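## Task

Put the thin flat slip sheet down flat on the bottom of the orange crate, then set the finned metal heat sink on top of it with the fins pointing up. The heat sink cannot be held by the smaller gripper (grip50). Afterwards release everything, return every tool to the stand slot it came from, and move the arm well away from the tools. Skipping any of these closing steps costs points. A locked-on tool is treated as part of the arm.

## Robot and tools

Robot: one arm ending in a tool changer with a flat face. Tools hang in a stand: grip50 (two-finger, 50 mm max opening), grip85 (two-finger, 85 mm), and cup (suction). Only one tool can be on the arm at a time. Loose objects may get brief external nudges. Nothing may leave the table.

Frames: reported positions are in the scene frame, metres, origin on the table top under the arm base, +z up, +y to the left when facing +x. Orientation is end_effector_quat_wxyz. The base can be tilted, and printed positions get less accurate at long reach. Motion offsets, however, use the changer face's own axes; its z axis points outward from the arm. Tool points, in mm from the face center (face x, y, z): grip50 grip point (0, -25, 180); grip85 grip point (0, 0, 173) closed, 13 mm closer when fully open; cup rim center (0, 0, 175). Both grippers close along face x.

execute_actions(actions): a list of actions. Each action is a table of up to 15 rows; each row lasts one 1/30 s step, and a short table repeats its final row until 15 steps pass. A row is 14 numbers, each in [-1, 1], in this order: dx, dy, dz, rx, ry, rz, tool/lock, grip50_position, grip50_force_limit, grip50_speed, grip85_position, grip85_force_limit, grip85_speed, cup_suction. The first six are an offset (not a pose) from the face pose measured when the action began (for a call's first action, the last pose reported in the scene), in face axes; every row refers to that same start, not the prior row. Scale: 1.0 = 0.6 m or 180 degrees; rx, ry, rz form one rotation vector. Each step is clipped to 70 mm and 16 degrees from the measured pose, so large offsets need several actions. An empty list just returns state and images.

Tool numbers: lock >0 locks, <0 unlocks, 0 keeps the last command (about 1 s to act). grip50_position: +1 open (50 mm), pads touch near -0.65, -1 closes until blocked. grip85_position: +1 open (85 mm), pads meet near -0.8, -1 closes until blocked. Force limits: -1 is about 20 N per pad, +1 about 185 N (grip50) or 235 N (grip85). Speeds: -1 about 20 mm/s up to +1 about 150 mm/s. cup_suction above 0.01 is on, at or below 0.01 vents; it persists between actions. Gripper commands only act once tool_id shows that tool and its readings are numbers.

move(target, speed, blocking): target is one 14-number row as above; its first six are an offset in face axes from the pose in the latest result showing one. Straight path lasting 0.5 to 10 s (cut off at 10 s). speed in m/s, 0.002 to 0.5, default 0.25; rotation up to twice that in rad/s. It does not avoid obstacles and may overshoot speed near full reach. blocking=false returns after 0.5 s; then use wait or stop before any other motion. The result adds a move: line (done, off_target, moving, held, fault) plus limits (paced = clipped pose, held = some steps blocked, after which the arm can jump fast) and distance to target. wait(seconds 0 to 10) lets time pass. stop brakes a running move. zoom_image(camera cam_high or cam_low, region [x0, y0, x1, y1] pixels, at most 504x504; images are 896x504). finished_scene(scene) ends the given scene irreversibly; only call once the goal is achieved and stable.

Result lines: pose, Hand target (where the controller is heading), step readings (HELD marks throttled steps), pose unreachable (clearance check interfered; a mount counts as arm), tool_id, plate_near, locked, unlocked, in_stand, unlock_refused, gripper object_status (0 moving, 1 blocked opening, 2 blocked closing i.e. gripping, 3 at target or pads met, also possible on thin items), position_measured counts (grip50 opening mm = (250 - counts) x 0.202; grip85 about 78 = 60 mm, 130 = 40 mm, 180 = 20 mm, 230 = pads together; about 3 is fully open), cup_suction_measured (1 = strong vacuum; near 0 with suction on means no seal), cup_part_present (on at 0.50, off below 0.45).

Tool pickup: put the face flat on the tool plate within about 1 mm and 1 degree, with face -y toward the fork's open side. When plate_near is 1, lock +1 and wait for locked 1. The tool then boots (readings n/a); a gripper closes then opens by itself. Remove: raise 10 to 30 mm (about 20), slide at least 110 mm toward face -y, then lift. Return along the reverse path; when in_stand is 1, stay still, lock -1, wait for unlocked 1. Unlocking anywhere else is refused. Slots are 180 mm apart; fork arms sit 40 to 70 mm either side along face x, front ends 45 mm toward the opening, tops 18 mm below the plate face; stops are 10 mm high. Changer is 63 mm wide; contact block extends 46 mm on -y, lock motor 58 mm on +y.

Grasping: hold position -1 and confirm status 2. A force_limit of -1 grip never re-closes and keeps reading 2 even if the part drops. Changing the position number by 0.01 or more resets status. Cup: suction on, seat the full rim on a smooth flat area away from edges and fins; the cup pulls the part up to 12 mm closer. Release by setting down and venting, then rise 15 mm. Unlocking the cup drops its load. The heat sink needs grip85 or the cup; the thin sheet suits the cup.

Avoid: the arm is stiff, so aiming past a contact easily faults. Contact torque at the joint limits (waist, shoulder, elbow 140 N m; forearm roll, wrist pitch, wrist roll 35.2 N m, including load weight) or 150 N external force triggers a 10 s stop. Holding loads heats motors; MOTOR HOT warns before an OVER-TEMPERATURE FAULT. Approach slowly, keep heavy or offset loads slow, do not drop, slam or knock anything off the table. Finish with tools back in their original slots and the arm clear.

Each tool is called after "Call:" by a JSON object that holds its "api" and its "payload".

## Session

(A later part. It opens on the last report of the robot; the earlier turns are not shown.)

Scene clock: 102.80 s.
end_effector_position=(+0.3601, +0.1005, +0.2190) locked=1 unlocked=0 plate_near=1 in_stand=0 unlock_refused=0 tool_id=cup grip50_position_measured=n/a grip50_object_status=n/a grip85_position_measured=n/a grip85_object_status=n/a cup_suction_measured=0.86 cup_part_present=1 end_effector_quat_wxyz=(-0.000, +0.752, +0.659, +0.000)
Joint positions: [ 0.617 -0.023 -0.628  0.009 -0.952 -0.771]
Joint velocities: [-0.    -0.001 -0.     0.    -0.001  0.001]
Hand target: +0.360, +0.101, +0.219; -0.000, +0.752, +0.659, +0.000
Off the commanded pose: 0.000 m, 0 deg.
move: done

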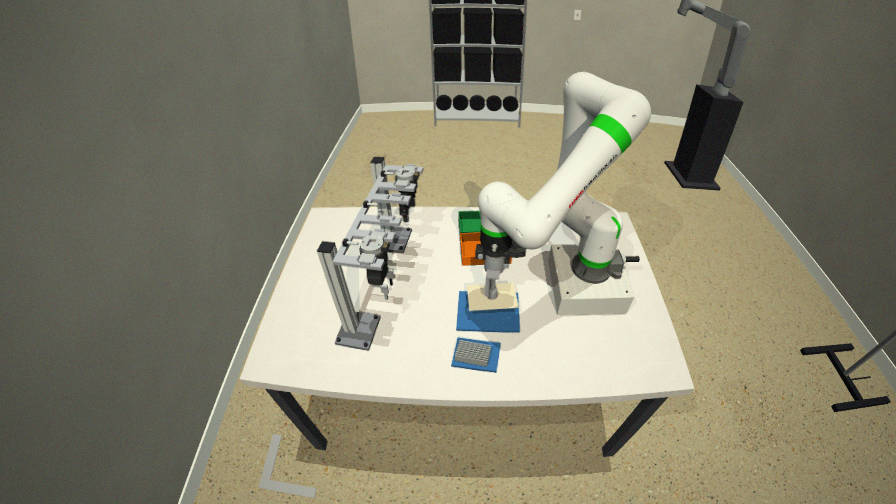

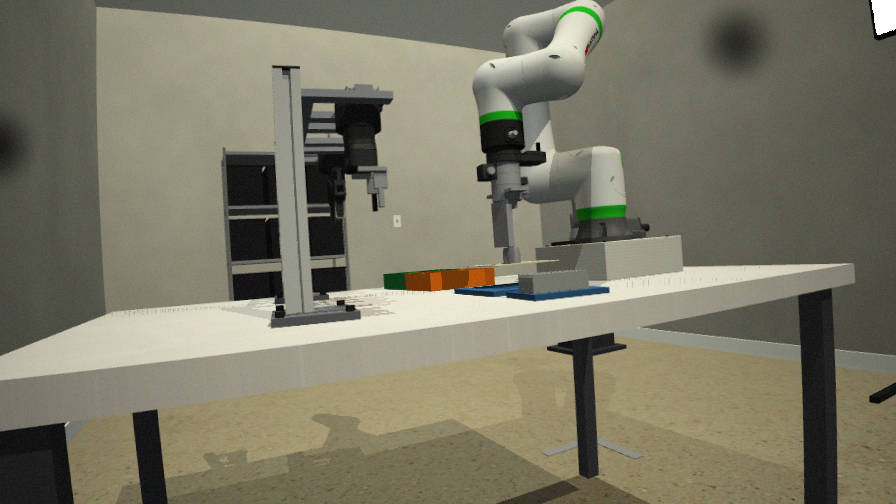

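Call:
{"api": "move", "payload": {"target": [-0.4445,0.0901,0,0,0,0.005,0,1,0,0,1,0,0,1], "speed": 0.28}}

Call:
{"api": "zoom_image", "payload": {"camera": "cam_high", "region": [450,205,520,270]}}

Call:
{"api": "zoom_image", "payload": {"camera": "cam_low", "region": [380,230,510,300]}}

Scene clock: 105.67 s.
end_effector_position=(+0.3781, -0.1714, +0.2192) locked=1 unlocked=0 plate_near=1 in_stand=0 unlock_refused=0 tool_id=cup grip50_position_measured=n/a grip50_object_status=n/a grip85_position_measured=n/a grip85_object_status=n/a cup_suction_measured=0.86 cup_part_present=1 end_effector_quat_wxyz=(+0.001, +0.757, +0.653, -0.000)
Joint positions: [-0.128  0.083 -0.515 -0.003 -0.957 -0.036]
Joint velocities: [-0.001  0.002  0.002 -0.001 -0.003  0.002]
Hand target: +0.378, -0.171, +0.219; +0.001, +0.757, +0.653, -0.000
Off the commanded pose: 0.001 m, 0 deg.
move: done

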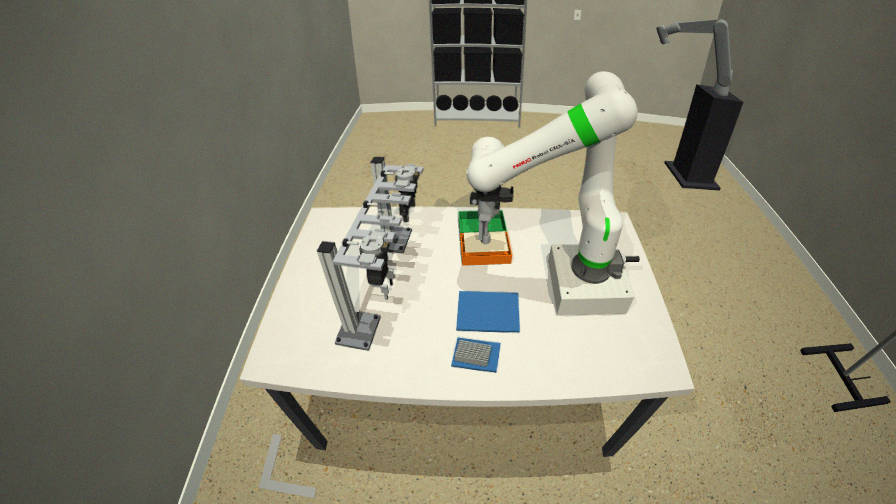

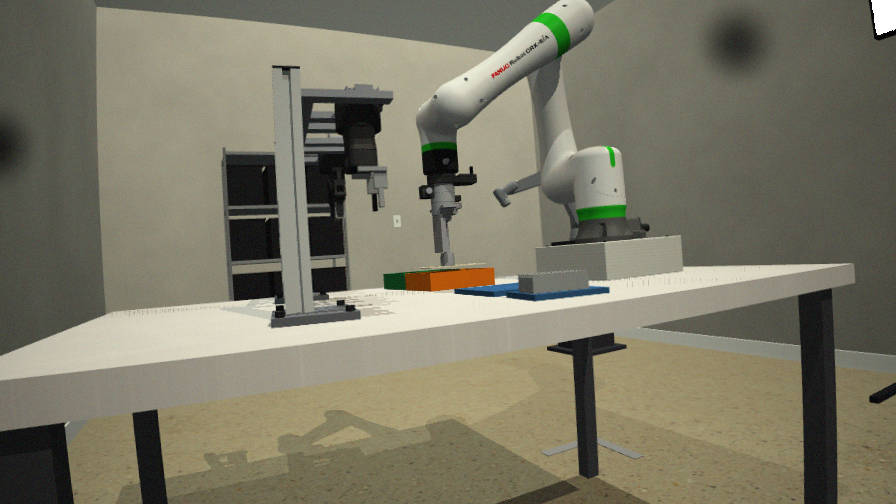

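Region (450, 205, 520, 270) of cam_high's 896x504 image, scaled by 7.200, with more detail than that image has; it fills the top 468 rows of this view, and the rest is white.

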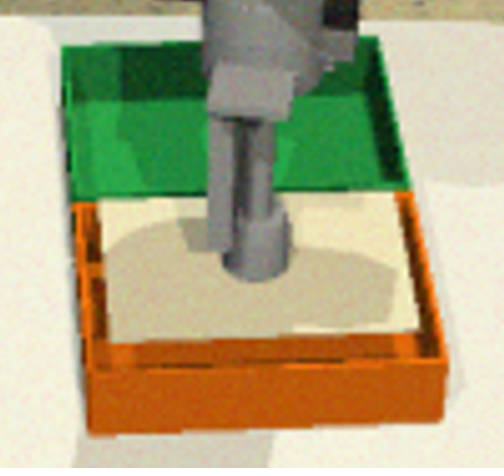

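Region (380, 230, 510, 300) of cam_low's 896x504 image, scaled by 3.877, with more detail than that image has; it fills the top 271 rows of this view, and the rest is white.

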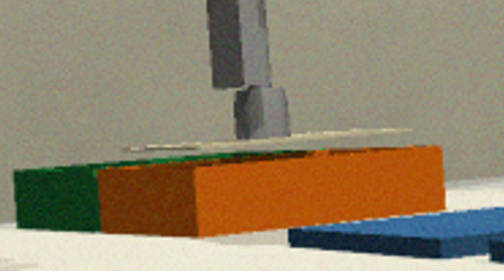

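Call:
{"api": "move", "payload": {"target": [0.0005,-0.0017,0.0837,0,0,0,0,1,0,0,1,0,0,1], "speed": 0.1}}

Call:
{"api": "zoom_image", "payload": {"camera": "cam_high", "region": [450,205,520,270]}}

Scene clock: 109.43 s.
end_effector_position=(+0.3770, -0.1709, +0.1690) locked=1 unlocked=0 plate_near=1 in_stand=0 unlock_refused=0 tool_id=cup grip50_position_measured=n/a grip50_object_status=n/a grip85_position_measured=n/a grip85_object_status=n/a cup_suction_measured=0.86 cup_part_present=1 end_effector_quat_wxyz=(+0.001, +0.757, +0.653, -0.000)
Joint positions: [-0.126  0.17  -0.563 -0.003 -0.822 -0.037]
Joint velocities: [ 0.001  0.001 -0.002  0.003  0.002 -0.001]
Hand target: +0.377, -0.171, +0.169; +0.001, +0.757, +0.653, -0.000
Off the commanded pose: 0.000 m, 0 deg.
move: done

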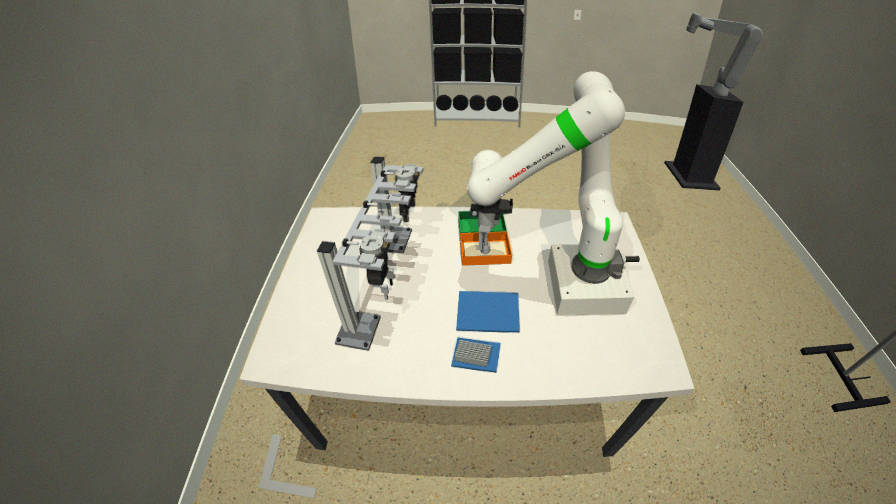

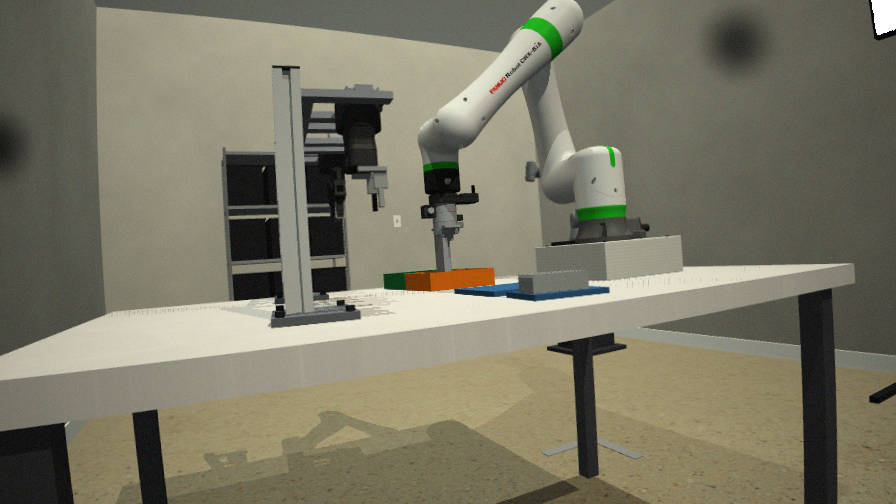

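Region (450, 205, 520, 270) of cam_high's 896x504 image, scaled by 7.200, with more detail than that image has; it fills the top 468 rows of this view, and the rest is white.

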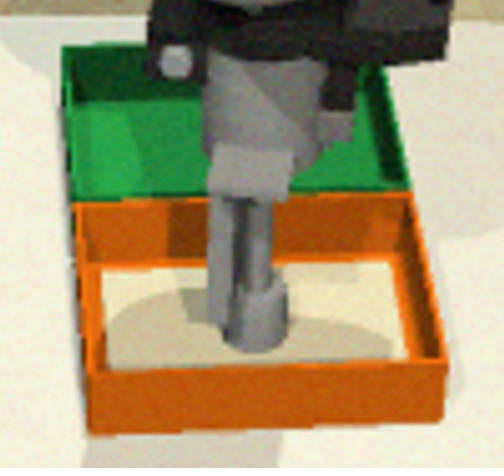

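Centered. Release suction.

Call:
{"api": "execute_actions", "payload": {"actions": [[[0,0,0,0,0,0,0,1,0,0,1,0,0,0]]]}}

Scene clock: 110.33 s.
end_effector_position=(+0.3770, -0.1709, +0.1690) locked=1 unlocked=0 plate_near=1 in_stand=0 unlock_refused=0 tool_id=cup grip50_position_measured=n/a grip50_object_status=n/a grip85_position_measured=n/a grip85_object_status=n/a cup_suction_measured=0.00 cup_part_present=0 end_effector_quat_wxyz=(+0.001, +0.757, +0.653, -0.000)
Joint positions: [-0.126  0.17  -0.563 -0.003 -0.822 -0.037]
Joint velocities: [-0.    -0.    -0.001  0.001  0.001  0.   ]
Hand target: +0.377, -0.171, +0.169; +0.001, +0.757, +0.653, -0.000
Off the commanded pose: 0.000 m, 0 deg.
Step readings (end_effector_position):
0: (+0.3770, -0.1710, +0.1689)
1: (+0.3770, -0.1710, +0.1689)
2: (+0.3770, -0.1710, +0.1689)
4: (+0.3770, -0.1710, +0.1689)
8: (+0.3770, -0.1710, +0.1689)
15: end_effector_position above

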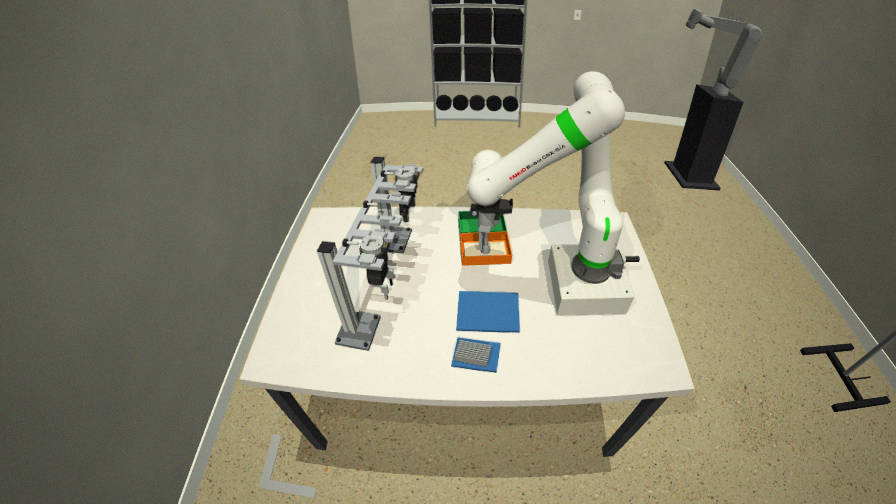

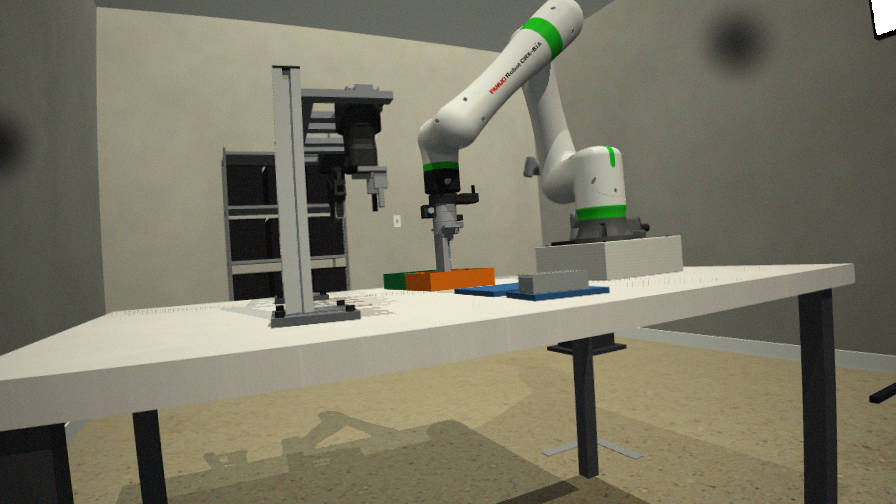

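Call:
{"api": "move", "payload": {"target": [0,0,-0.0583,0,0,0,0,1,0,0,1,0,0,0], "speed": 0.1}}

Call:
{"api": "move", "payload": {"target": [0.3663,0.2489,-0.297,0,0,-0.005,0,1,0,0,1,0,0,0], "speed": 0.35}}

Call:
{"api": "zoom_image", "payload": {"camera": "cam_high", "region": [450,205,520,270]}}

Scene clock: 113.43 s.
end_effector_position=(+0.3771, -0.1709, +0.2039) locked=1 unlocked=0 plate_near=1 in_stand=0 unlock_refused=0 tool_id=cup grip50_position_measured=n/a grip50_object_status=n/a grip85_position_measured=n/a grip85_object_status=n/a cup_suction_measured=0.00 cup_part_present=0 end_effector_quat_wxyz=(+0.001, +0.757, +0.653, -0.000)
Joint positions: [-0.126  0.106 -0.533 -0.003 -0.916 -0.037]
Joint velocities: [-0.    -0.001  0.001  0.    -0.     0.001]
Hand target: +0.377, -0.171, +0.204; +0.001, +0.757, +0.653, -0.000
Off the commanded pose: 0.000 m, 0 deg.
move: done

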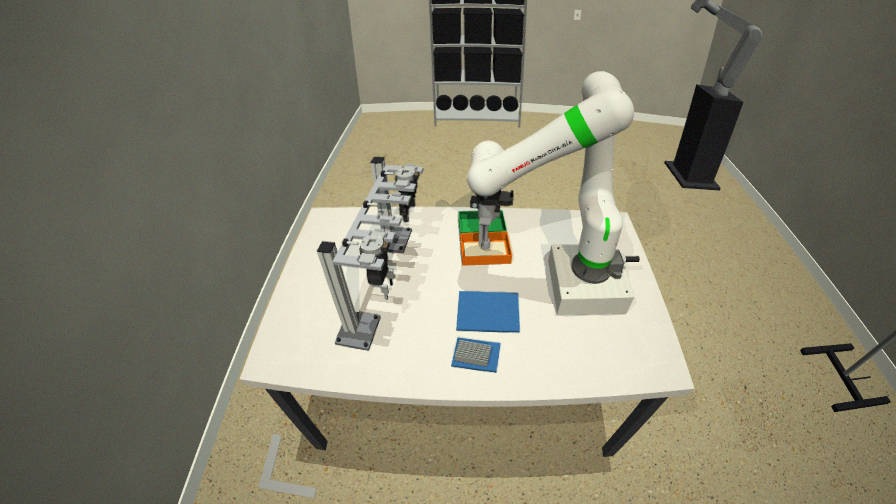

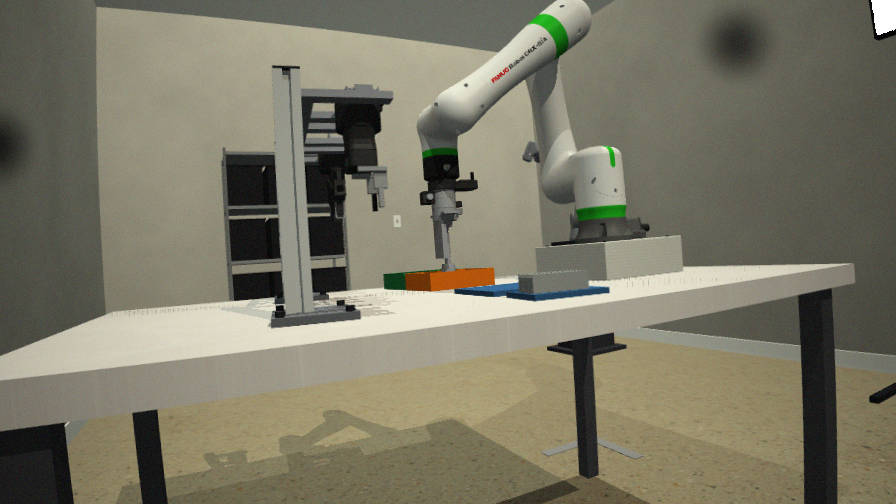

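Scene clock: 114.90 s.
end_effector_position=(+0.5578, +0.0246, +0.3816) locked=1 unlocked=0 plate_near=1 in_stand=0 unlock_refused=0 tool_id=cup grip50_position_measured=n/a grip50_object_status=n/a grip85_position_measured=n/a grip85_object_status=n/a cup_suction_measured=0.00 cup_part_present=0 end_effector_quat_wxyz=(+0.000, +0.752, +0.659, +0.000)
Joint positions: [ 0.263  0.27   0.121  0.003 -1.406 -0.414]
Joint velocities: [ 0.001  0.002  0.003 -0.003 -0.002 -0.   ]
Hand target: +0.558, +0.025, +0.382; +0.000, +0.752, +0.659, +0.000
Off the commanded pose: 0.001 m, 0 deg.
move: done

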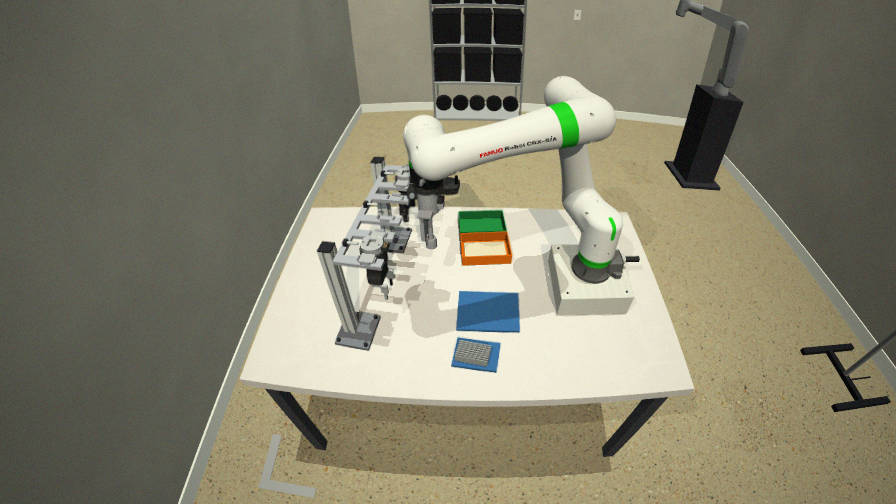

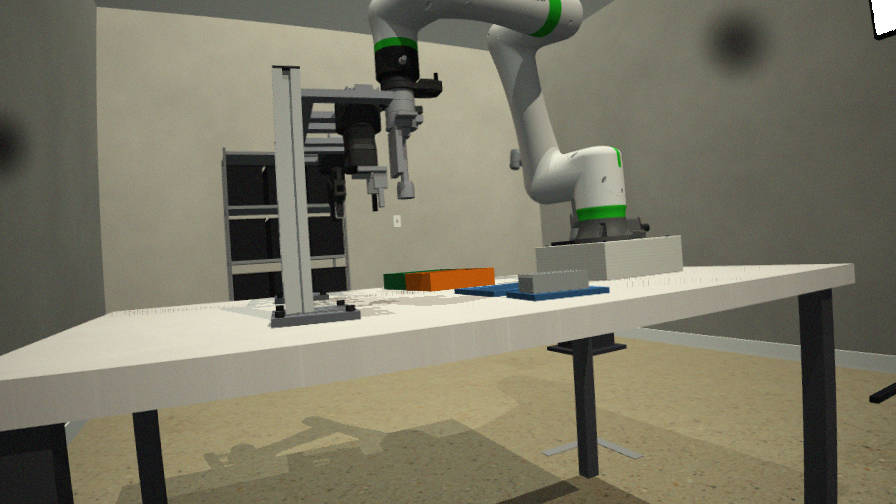

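Region (450, 205, 520, 270) of cam_high's 896x504 image, scaled by 7.200, with more detail than that image has; it fills the top 468 rows of this view, and the rest is white.

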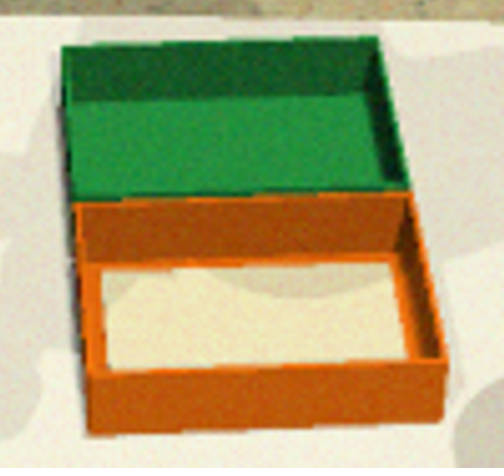

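Call:
{"api": "move", "payload": {"target": [-0.0005,0.199,0.002,0,0,0,0,1,0,0,1,0,0,0], "speed": 0.2}}

Scene clock: 116.93 s.
end_effector_position=(+0.6761, +0.0083, +0.3802) locked=1 unlocked=0 plate_near=1 in_stand=0 unlock_refused=0 tool_id=cup grip50_position_measured=n/a grip50_object_status=n/a grip85_position_measured=n/a grip85_object_status=n/a cup_suction_measured=0.00 cup_part_present=0 end_effector_quat_wxyz=(+0.000, +0.752, +0.659, +0.000)
Joint positions: [ 0.189  0.582  0.558  0.002 -1.53  -0.339]
Joint velocities: [-0.     0.002  0.005 -0.    -0.004  0.001]
Hand target: +0.676, +0.008, +0.380; +0.000, +0.752, +0.659, -0.000
Off the commanded pose: 0.000 m, 0 deg.
move: done

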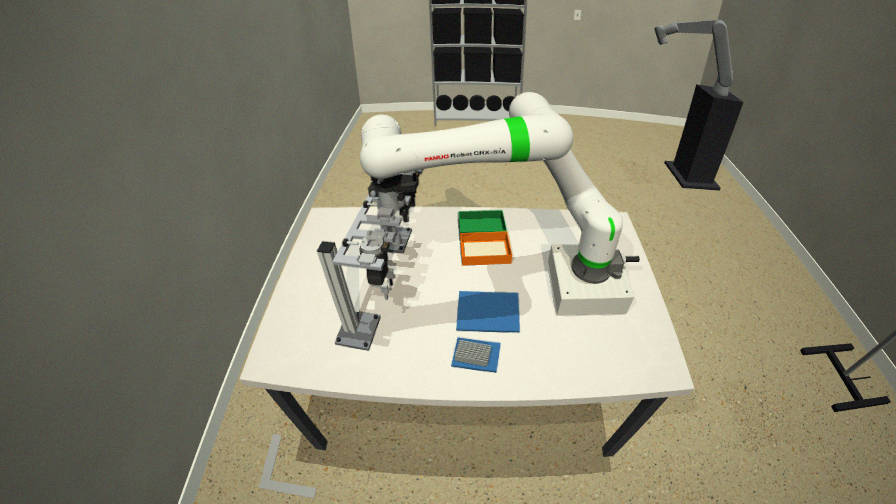

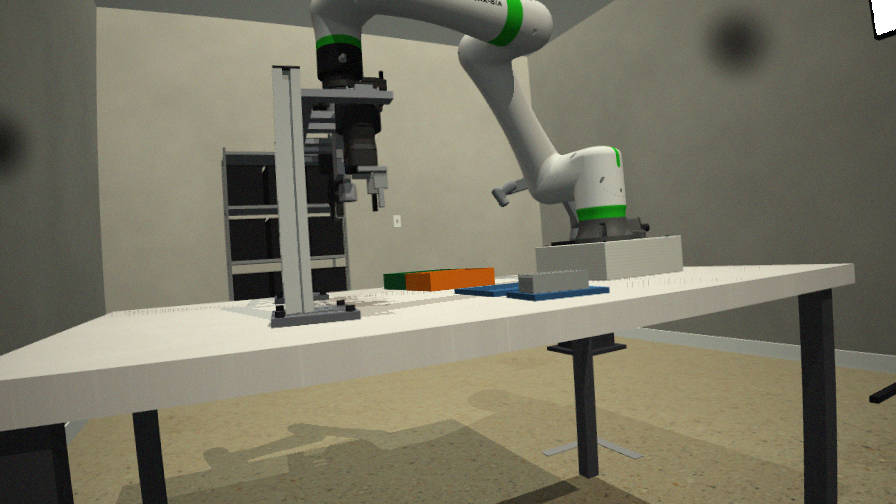

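Call:
{"api": "execute_actions", "payload": {"actions": []}}

Scene clock: 123.33 s.
end_effector_position=(+0.6761, +0.0083, +0.3802) locked=1 unlocked=0 plate_near=1 in_stand=0 unlock_refused=0 tool_id=cup grip50_position_measured=n/a grip50_object_status=n/a grip85_position_measured=n/a grip85_object_status=n/a cup_suction_measured=0.00 cup_part_present=0 end_effector_quat_wxyz=(+0.000, +0.752, +0.659, -0.000)
Joint positions: [ 0.189  0.582  0.558  0.002 -1.53  -0.339]
Joint velocities: [-0.001 -0.    -0.001  0.001 -0.     0.   ]
Hand target: +0.676, +0.008, +0.380; +0.000, +0.752, +0.659, -0.000
Off the commanded pose: 0.000 m, 0 deg.

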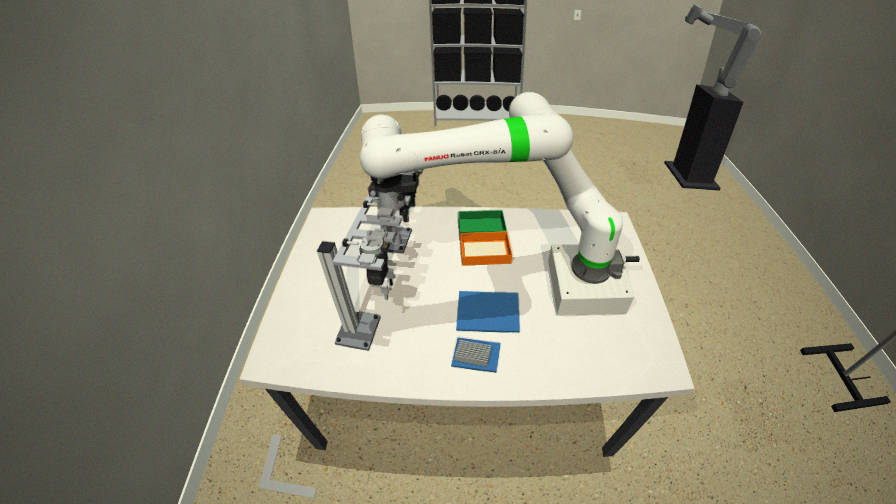

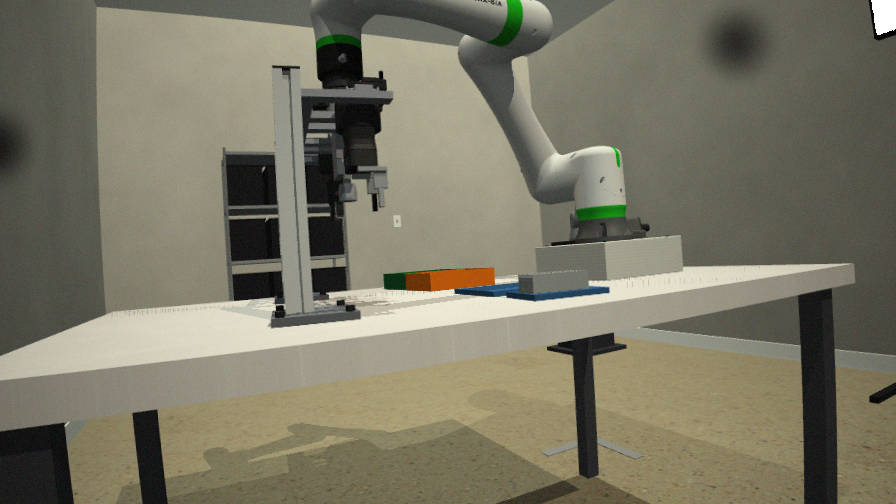

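Call:
{"api": "move", "payload": {"target": [0,0,0.0292,0,0,0,0,1,0,0,1,0,0,0], "speed": 0.04}}

Scene clock: 124.80 s.
end_effector_position=(+0.6761, +0.0083, +0.3627) locked=1 unlocked=0 plate_near=1 in_stand=1 unlock_refused=0 tool_id=cup grip50_position_measured=n/a grip50_object_status=n/a grip85_position_measured=n/a grip85_object_status=n/a cup_suction_measured=0.00 cup_part_present=0 end_effector_quat_wxyz=(+0.000, +0.752, +0.659, +0.000)
Joint positions: [ 0.189  0.585  0.522  0.002 -1.491 -0.339]
Joint velocities: [-0.    -0.    -0.002 -0.002  0.003 -0.   ]
Hand target: +0.676, +0.008, +0.363; +0.000, +0.752, +0.659, -0.000
Off the commanded pose: 0.000 m, 0 deg.
move: done

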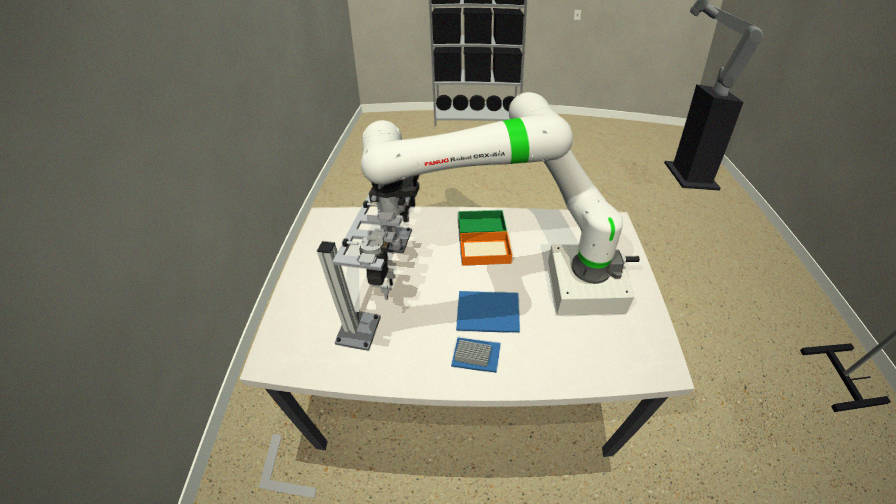

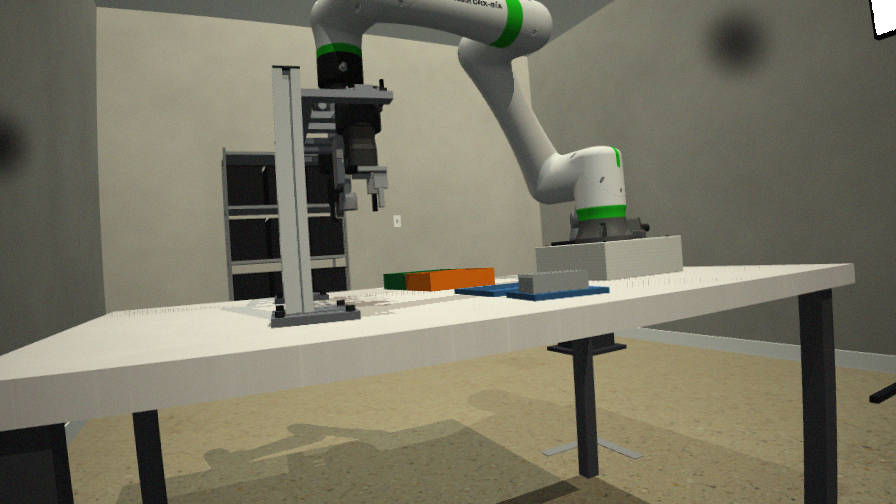

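Call:
{"api": "execute_actions", "payload": {"actions": [[[0,0,0.0003,0,0,0,0,1,0,0,1,0,0,0],[0,0,0.0006,0,0,0,0,1,0,0,1,0,0,0],[0,0,0.0006,0,0,0,0,1,0,0,1,0,0,0],[0,0,0.0006,0,0,0,0,1,0,0,1,0,0,0],[0,0,0.0006,0,0,0,0,1,0,0,1,0,0,0],[0,0,0.0006,0,0,0,0,1,0,0,1,0,0,0],[0,0,0.0006,0,0,0,-1,1,0,0,1,0,0,0]]]}}

Call:
{"api": "zoom_image", "payload": {"camera": "cam_high", "region": [445, 330, 505, 380]}}

Scene clock: 127.83 s.
end_effector_position=(+0.6761, +0.0083, +0.3622) locked=0 unlocked=0 plate_near=1 in_stand=1 unlock_refused=0 tool_id=none grip50_position_measured=n/a grip50_object_status=n/a grip85_position_measured=n/a grip85_object_status=n/a cup_suction_measured=n/a cup_part_present=n/a end_effector_quat_wxyz=(+0.000, +0.752, +0.659, -0.000)
Joint positions: [ 0.189  0.585  0.521  0.002 -1.49  -0.339]
Joint velocities: [-0.002 -0.001 -0.     0.001 -0.002 -0.   ]
Hand target: +0.676, +0.008, +0.362; +0.000, +0.752, +0.659, +0.000
Off the commanded pose: 0.000 m, 0 deg.
Step readings (end_effector_position):
0: (+0.6761, +0.0083, +0.3626)
1: (+0.6761, +0.0083, +0.3626)
2: (+0.6761, +0.0083, +0.3626)
4: (+0.6761, +0.0083, +0.3624)
8: (+0.6761, +0.0083, +0.3622)
15: end_effector_position above

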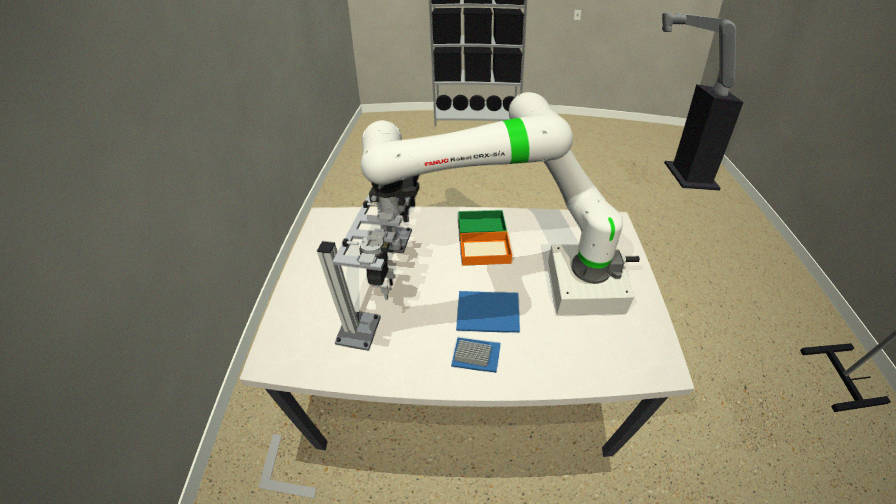

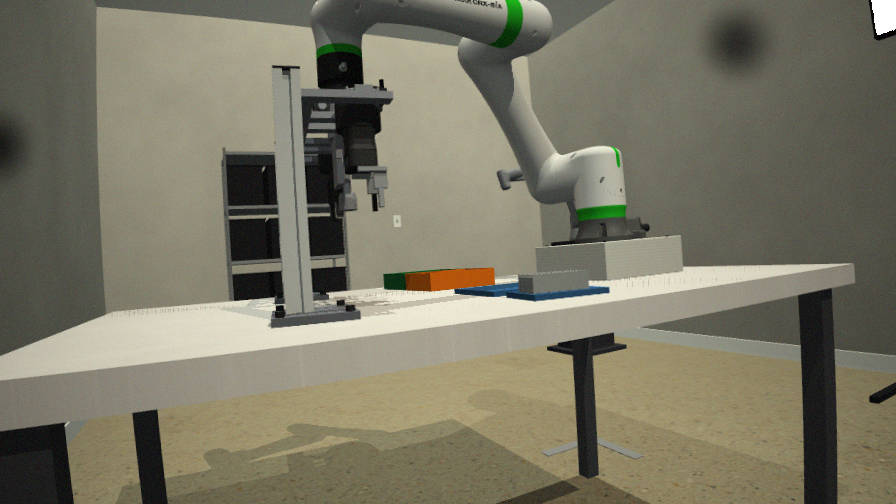

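Region (445, 330, 505, 380) of cam_high's 896x504 image, scaled by 8.400, with more detail than that image has.

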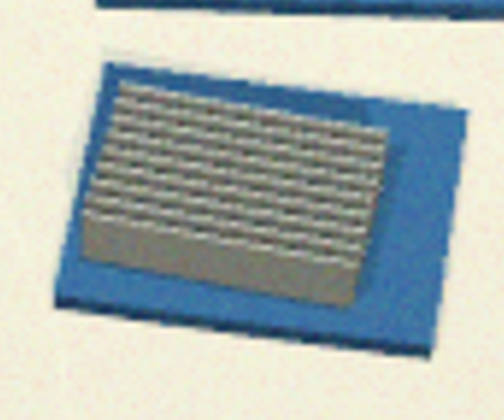

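Call:
{"api": "wait", "payload": {"seconds": 0}}

Scene clock: 131.80 s.
end_effector_position=(+0.6761, +0.0083, +0.3623) locked=0 unlocked=1 plate_near=1 in_stand=1 unlock_refused=0 tool_id=none grip50_position_measured=n/a grip50_object_status=n/a grip85_position_measured=n/a grip85_object_status=n/a cup_suction_measured=n/a cup_part_present=n/a end_effector_quat_wxyz=(+0.000, +0.752, +0.659, +0.000)
Joint positions: [ 0.189  0.585  0.521  0.002 -1.49  -0.339]
Joint velocities: [-0.     0.    -0.    -0.     0.001 -0.001]
Hand target: +0.676, +0.008, +0.362; +0.000, +0.752, +0.659, +0.000
Off the commanded pose: 0.000 m, 0 deg.

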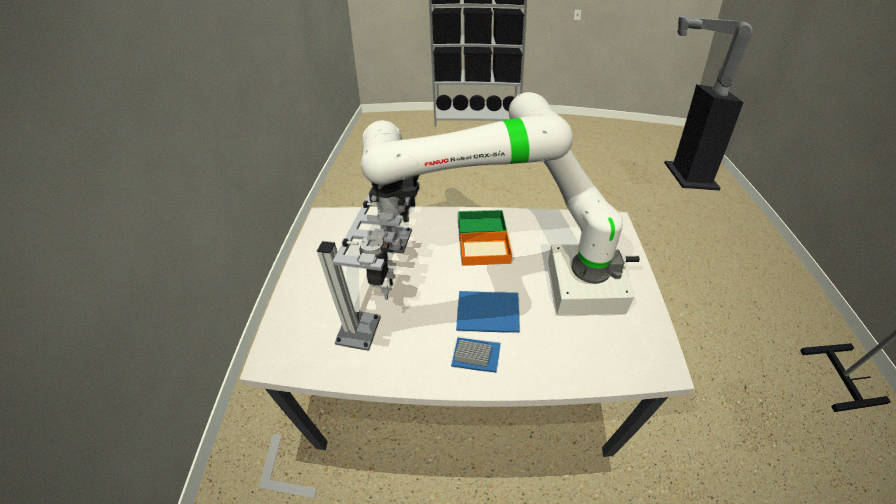

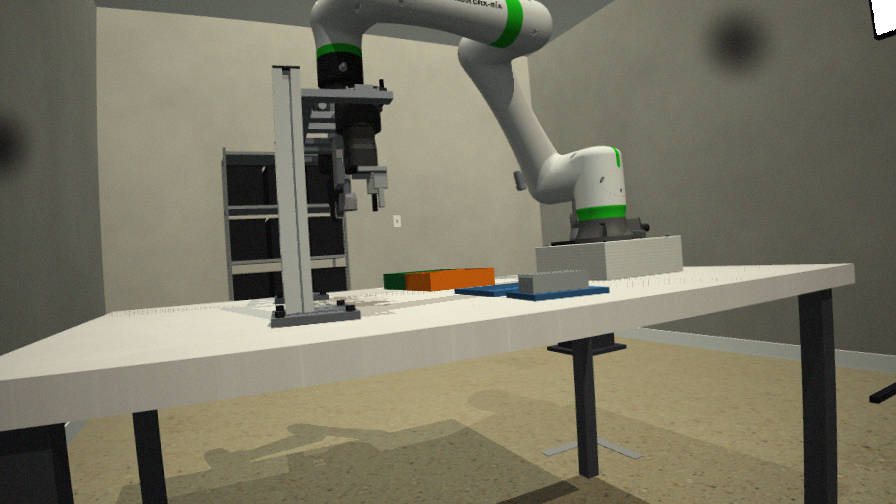

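Unlocked. Lift 22 mm.

Call:
{"api": "move", "payload": {"target": [0,0,-0.0367,0,0,0,0,1,0,0,1,0,0,0], "speed": 0.08}}

Scene clock: 132.97 s.
end_effector_position=(+0.6761, +0.0083, +0.3844) locked=0 unlocked=1 plate_near=0 in_stand=0 unlock_refused=0 tool_id=none grip50_position_measured=n/a grip50_object_status=n/a grip85_position_measured=n/a grip85_object_status=n/a cup_suction_measured=n/a cup_part_present=n/a end_effector_quat_wxyz=(+0.000, +0.752, +0.659, +0.000)
Joint positions: [ 0.189  0.582  0.567  0.002 -1.54  -0.339]
Joint velocities: [-0.001 -0.     0.001 -0.001 -0.001  0.001]
Hand target: +0.676, +0.008, +0.384; +0.000, +0.752, +0.659, +0.000
Off the commanded pose: 0.000 m, 0 deg.
move: done

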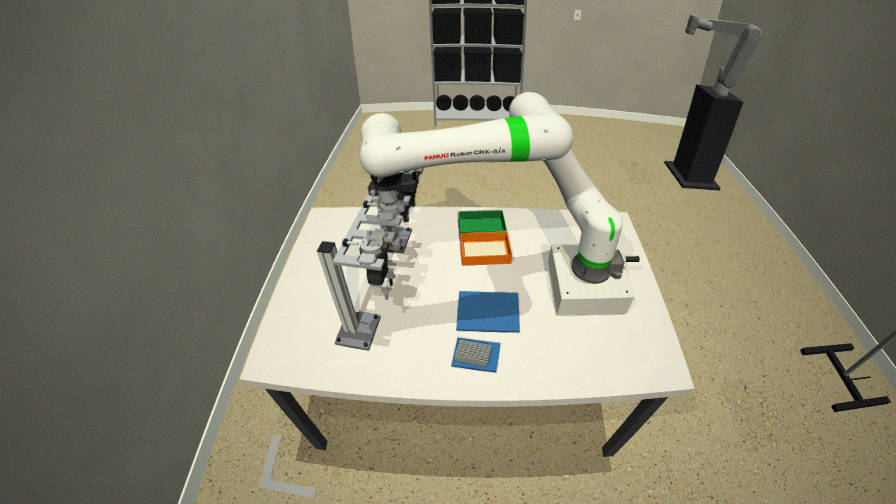

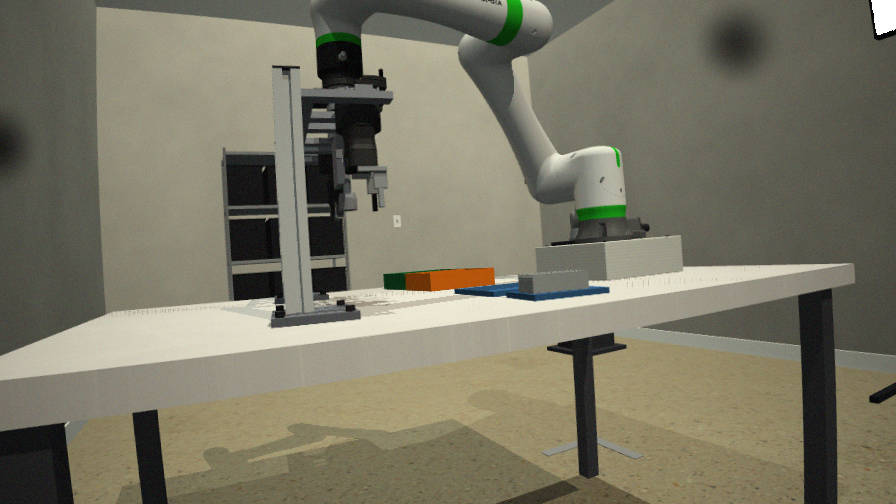

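Call:
{"api": "move", "payload": {"target": [-0.3006,-0.0005,0.012,0,0,0,0,1,0,0,1,0,0,0], "speed": 0.3}}

Call:
{"api": "zoom_image", "payload": {"camera": "cam_high", "region": [380, 150, 430, 195]}}

Scene clock: 136.07 s.
end_effector_position=(+0.6518, -0.1704, +0.3774) locked=0 unlocked=1 plate_near=0 in_stand=0 unlock_refused=0 tool_id=none grip50_position_measured=n/a grip50_object_status=n/a grip85_position_measured=n/a grip85_object_status=n/a cup_suction_measured=n/a cup_part_present=n/a end_effector_quat_wxyz=(+0.001, +0.752, +0.659, -0.000)
Joint positions: [-0.081  0.577  0.542 -0.002 -1.52  -0.068]
Joint velocities: [-0.001  0.001  0.001 -0.001 -0.003  0.001]
Hand target: +0.652, -0.171, +0.377; +0.001, +0.752, +0.659, -0.000
Off the commanded pose: 0.000 m, 0 deg.
move: done

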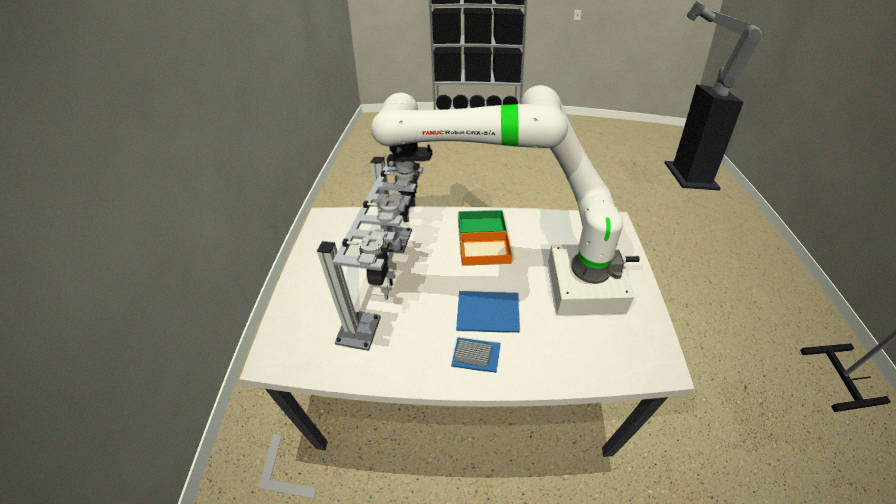

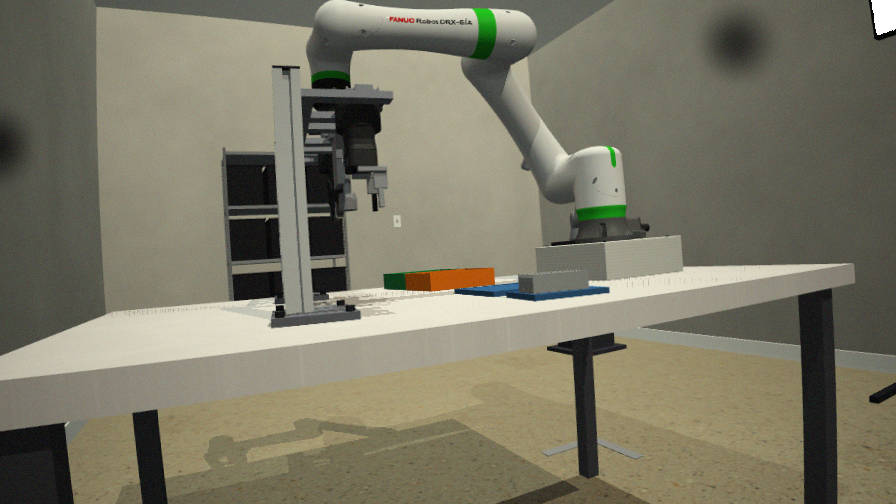

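Region (380, 150, 430, 195) of cam_high's 896x504 image, scaled by 10.080, with more detail than that image has; it fills the top 454 rows of this view, and the rest is white.

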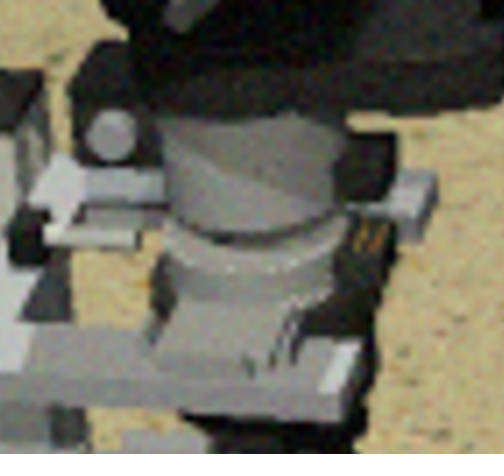

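Call:
{"api": "execute_actions", "payload": {"actions": [[[0,0,0.001,0,0,0,0,1,0,0,1,0,0,0],[0,0,0.0022,0,0,0,0,1,0,0,1,0,0,0],[0,0,0.0036,0,0,0,0,1,0,0,1,0,0,0],[0,0,0.005,0,0,0,0,1,0,0,1,0,0,0],[0,0,0.0064,0,0,0,0,1,0,0,1,0,0,0],[0,0,0.0076,0,0,0,0,1,0,0,1,0,0,0],[0,0,0.0086,0,0,0,0,1,0,0,1,0,0,0],[0,0,0.0094,0,0,0,0,1,0,0,1,0,0,0],[0,0,0.0101,0,0,0,0,1,0,0,1,0,0,0],[0,0,0.0107,0,0,0,0,1,0,0,1,0,0,0],[0,0,0.0112,0,0,0,0,1,0,0,1,0,0,0]]]}}

Scene clock: 138.50 s.
end_effector_position=(+0.6517, -0.1705, +0.3708) locked=0 unlocked=1 plate_near=0 in_stand=0 unlock_refused=0 tool_id=none grip50_position_measured=n/a grip50_object_status=n/a grip85_position_measured=n/a grip85_object_status=n/a cup_suction_measured=n/a cup_part_present=n/a end_effector_quat_wxyz=(+0.001, +0.752, +0.659, -0.000)
Joint positions: [-0.082  0.578  0.529 -0.002 -1.505 -0.068]
Joint velocities: [-0.001 -0.    -0.002  0.001  0.004  0.   ]
Hand target: +0.652, -0.170, +0.371; +0.001, +0.752, +0.659, -0.000
Off the commanded pose: 0.000 m, 0 deg.
Step readings (end_effector_position):
0: (+0.6517, -0.1705, +0.3774)
1: (+0.6517, -0.1705, +0.3774)
2: (+0.6517, -0.1705, +0.3774)
4: (+0.6517, -0.1705, +0.3764)
8: (+0.6517, -0.1705, +0.3732)
15: end_effector_position above

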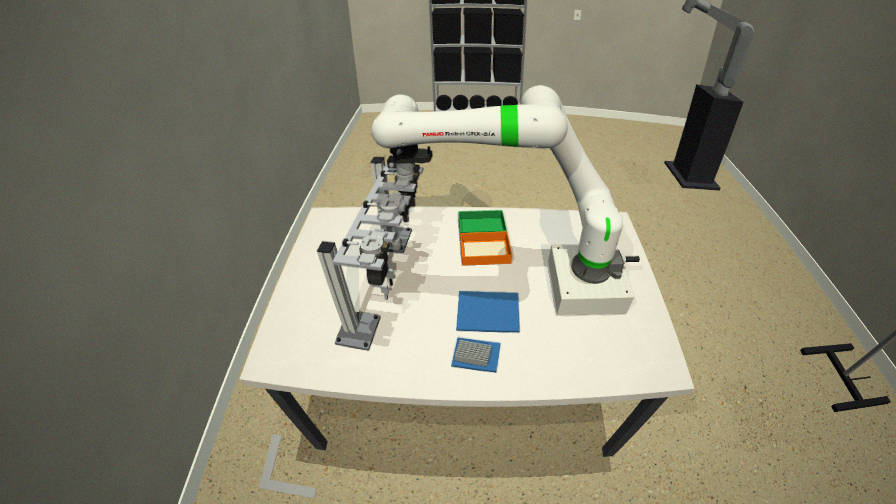

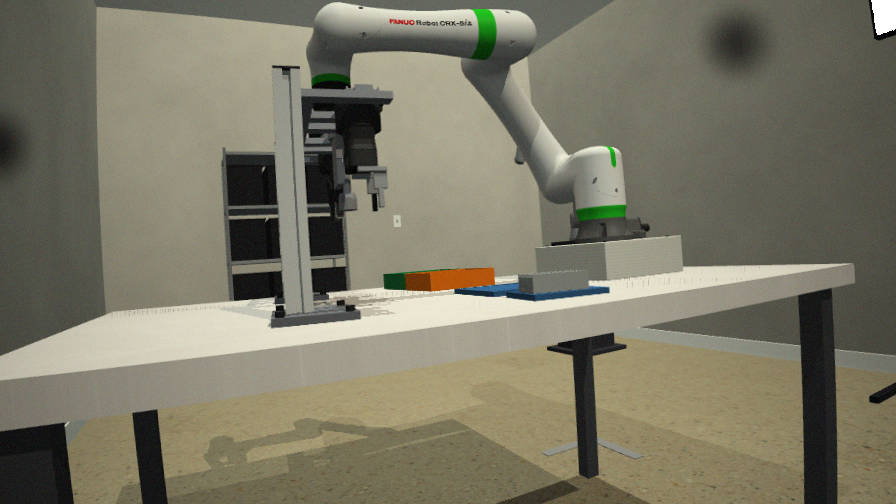

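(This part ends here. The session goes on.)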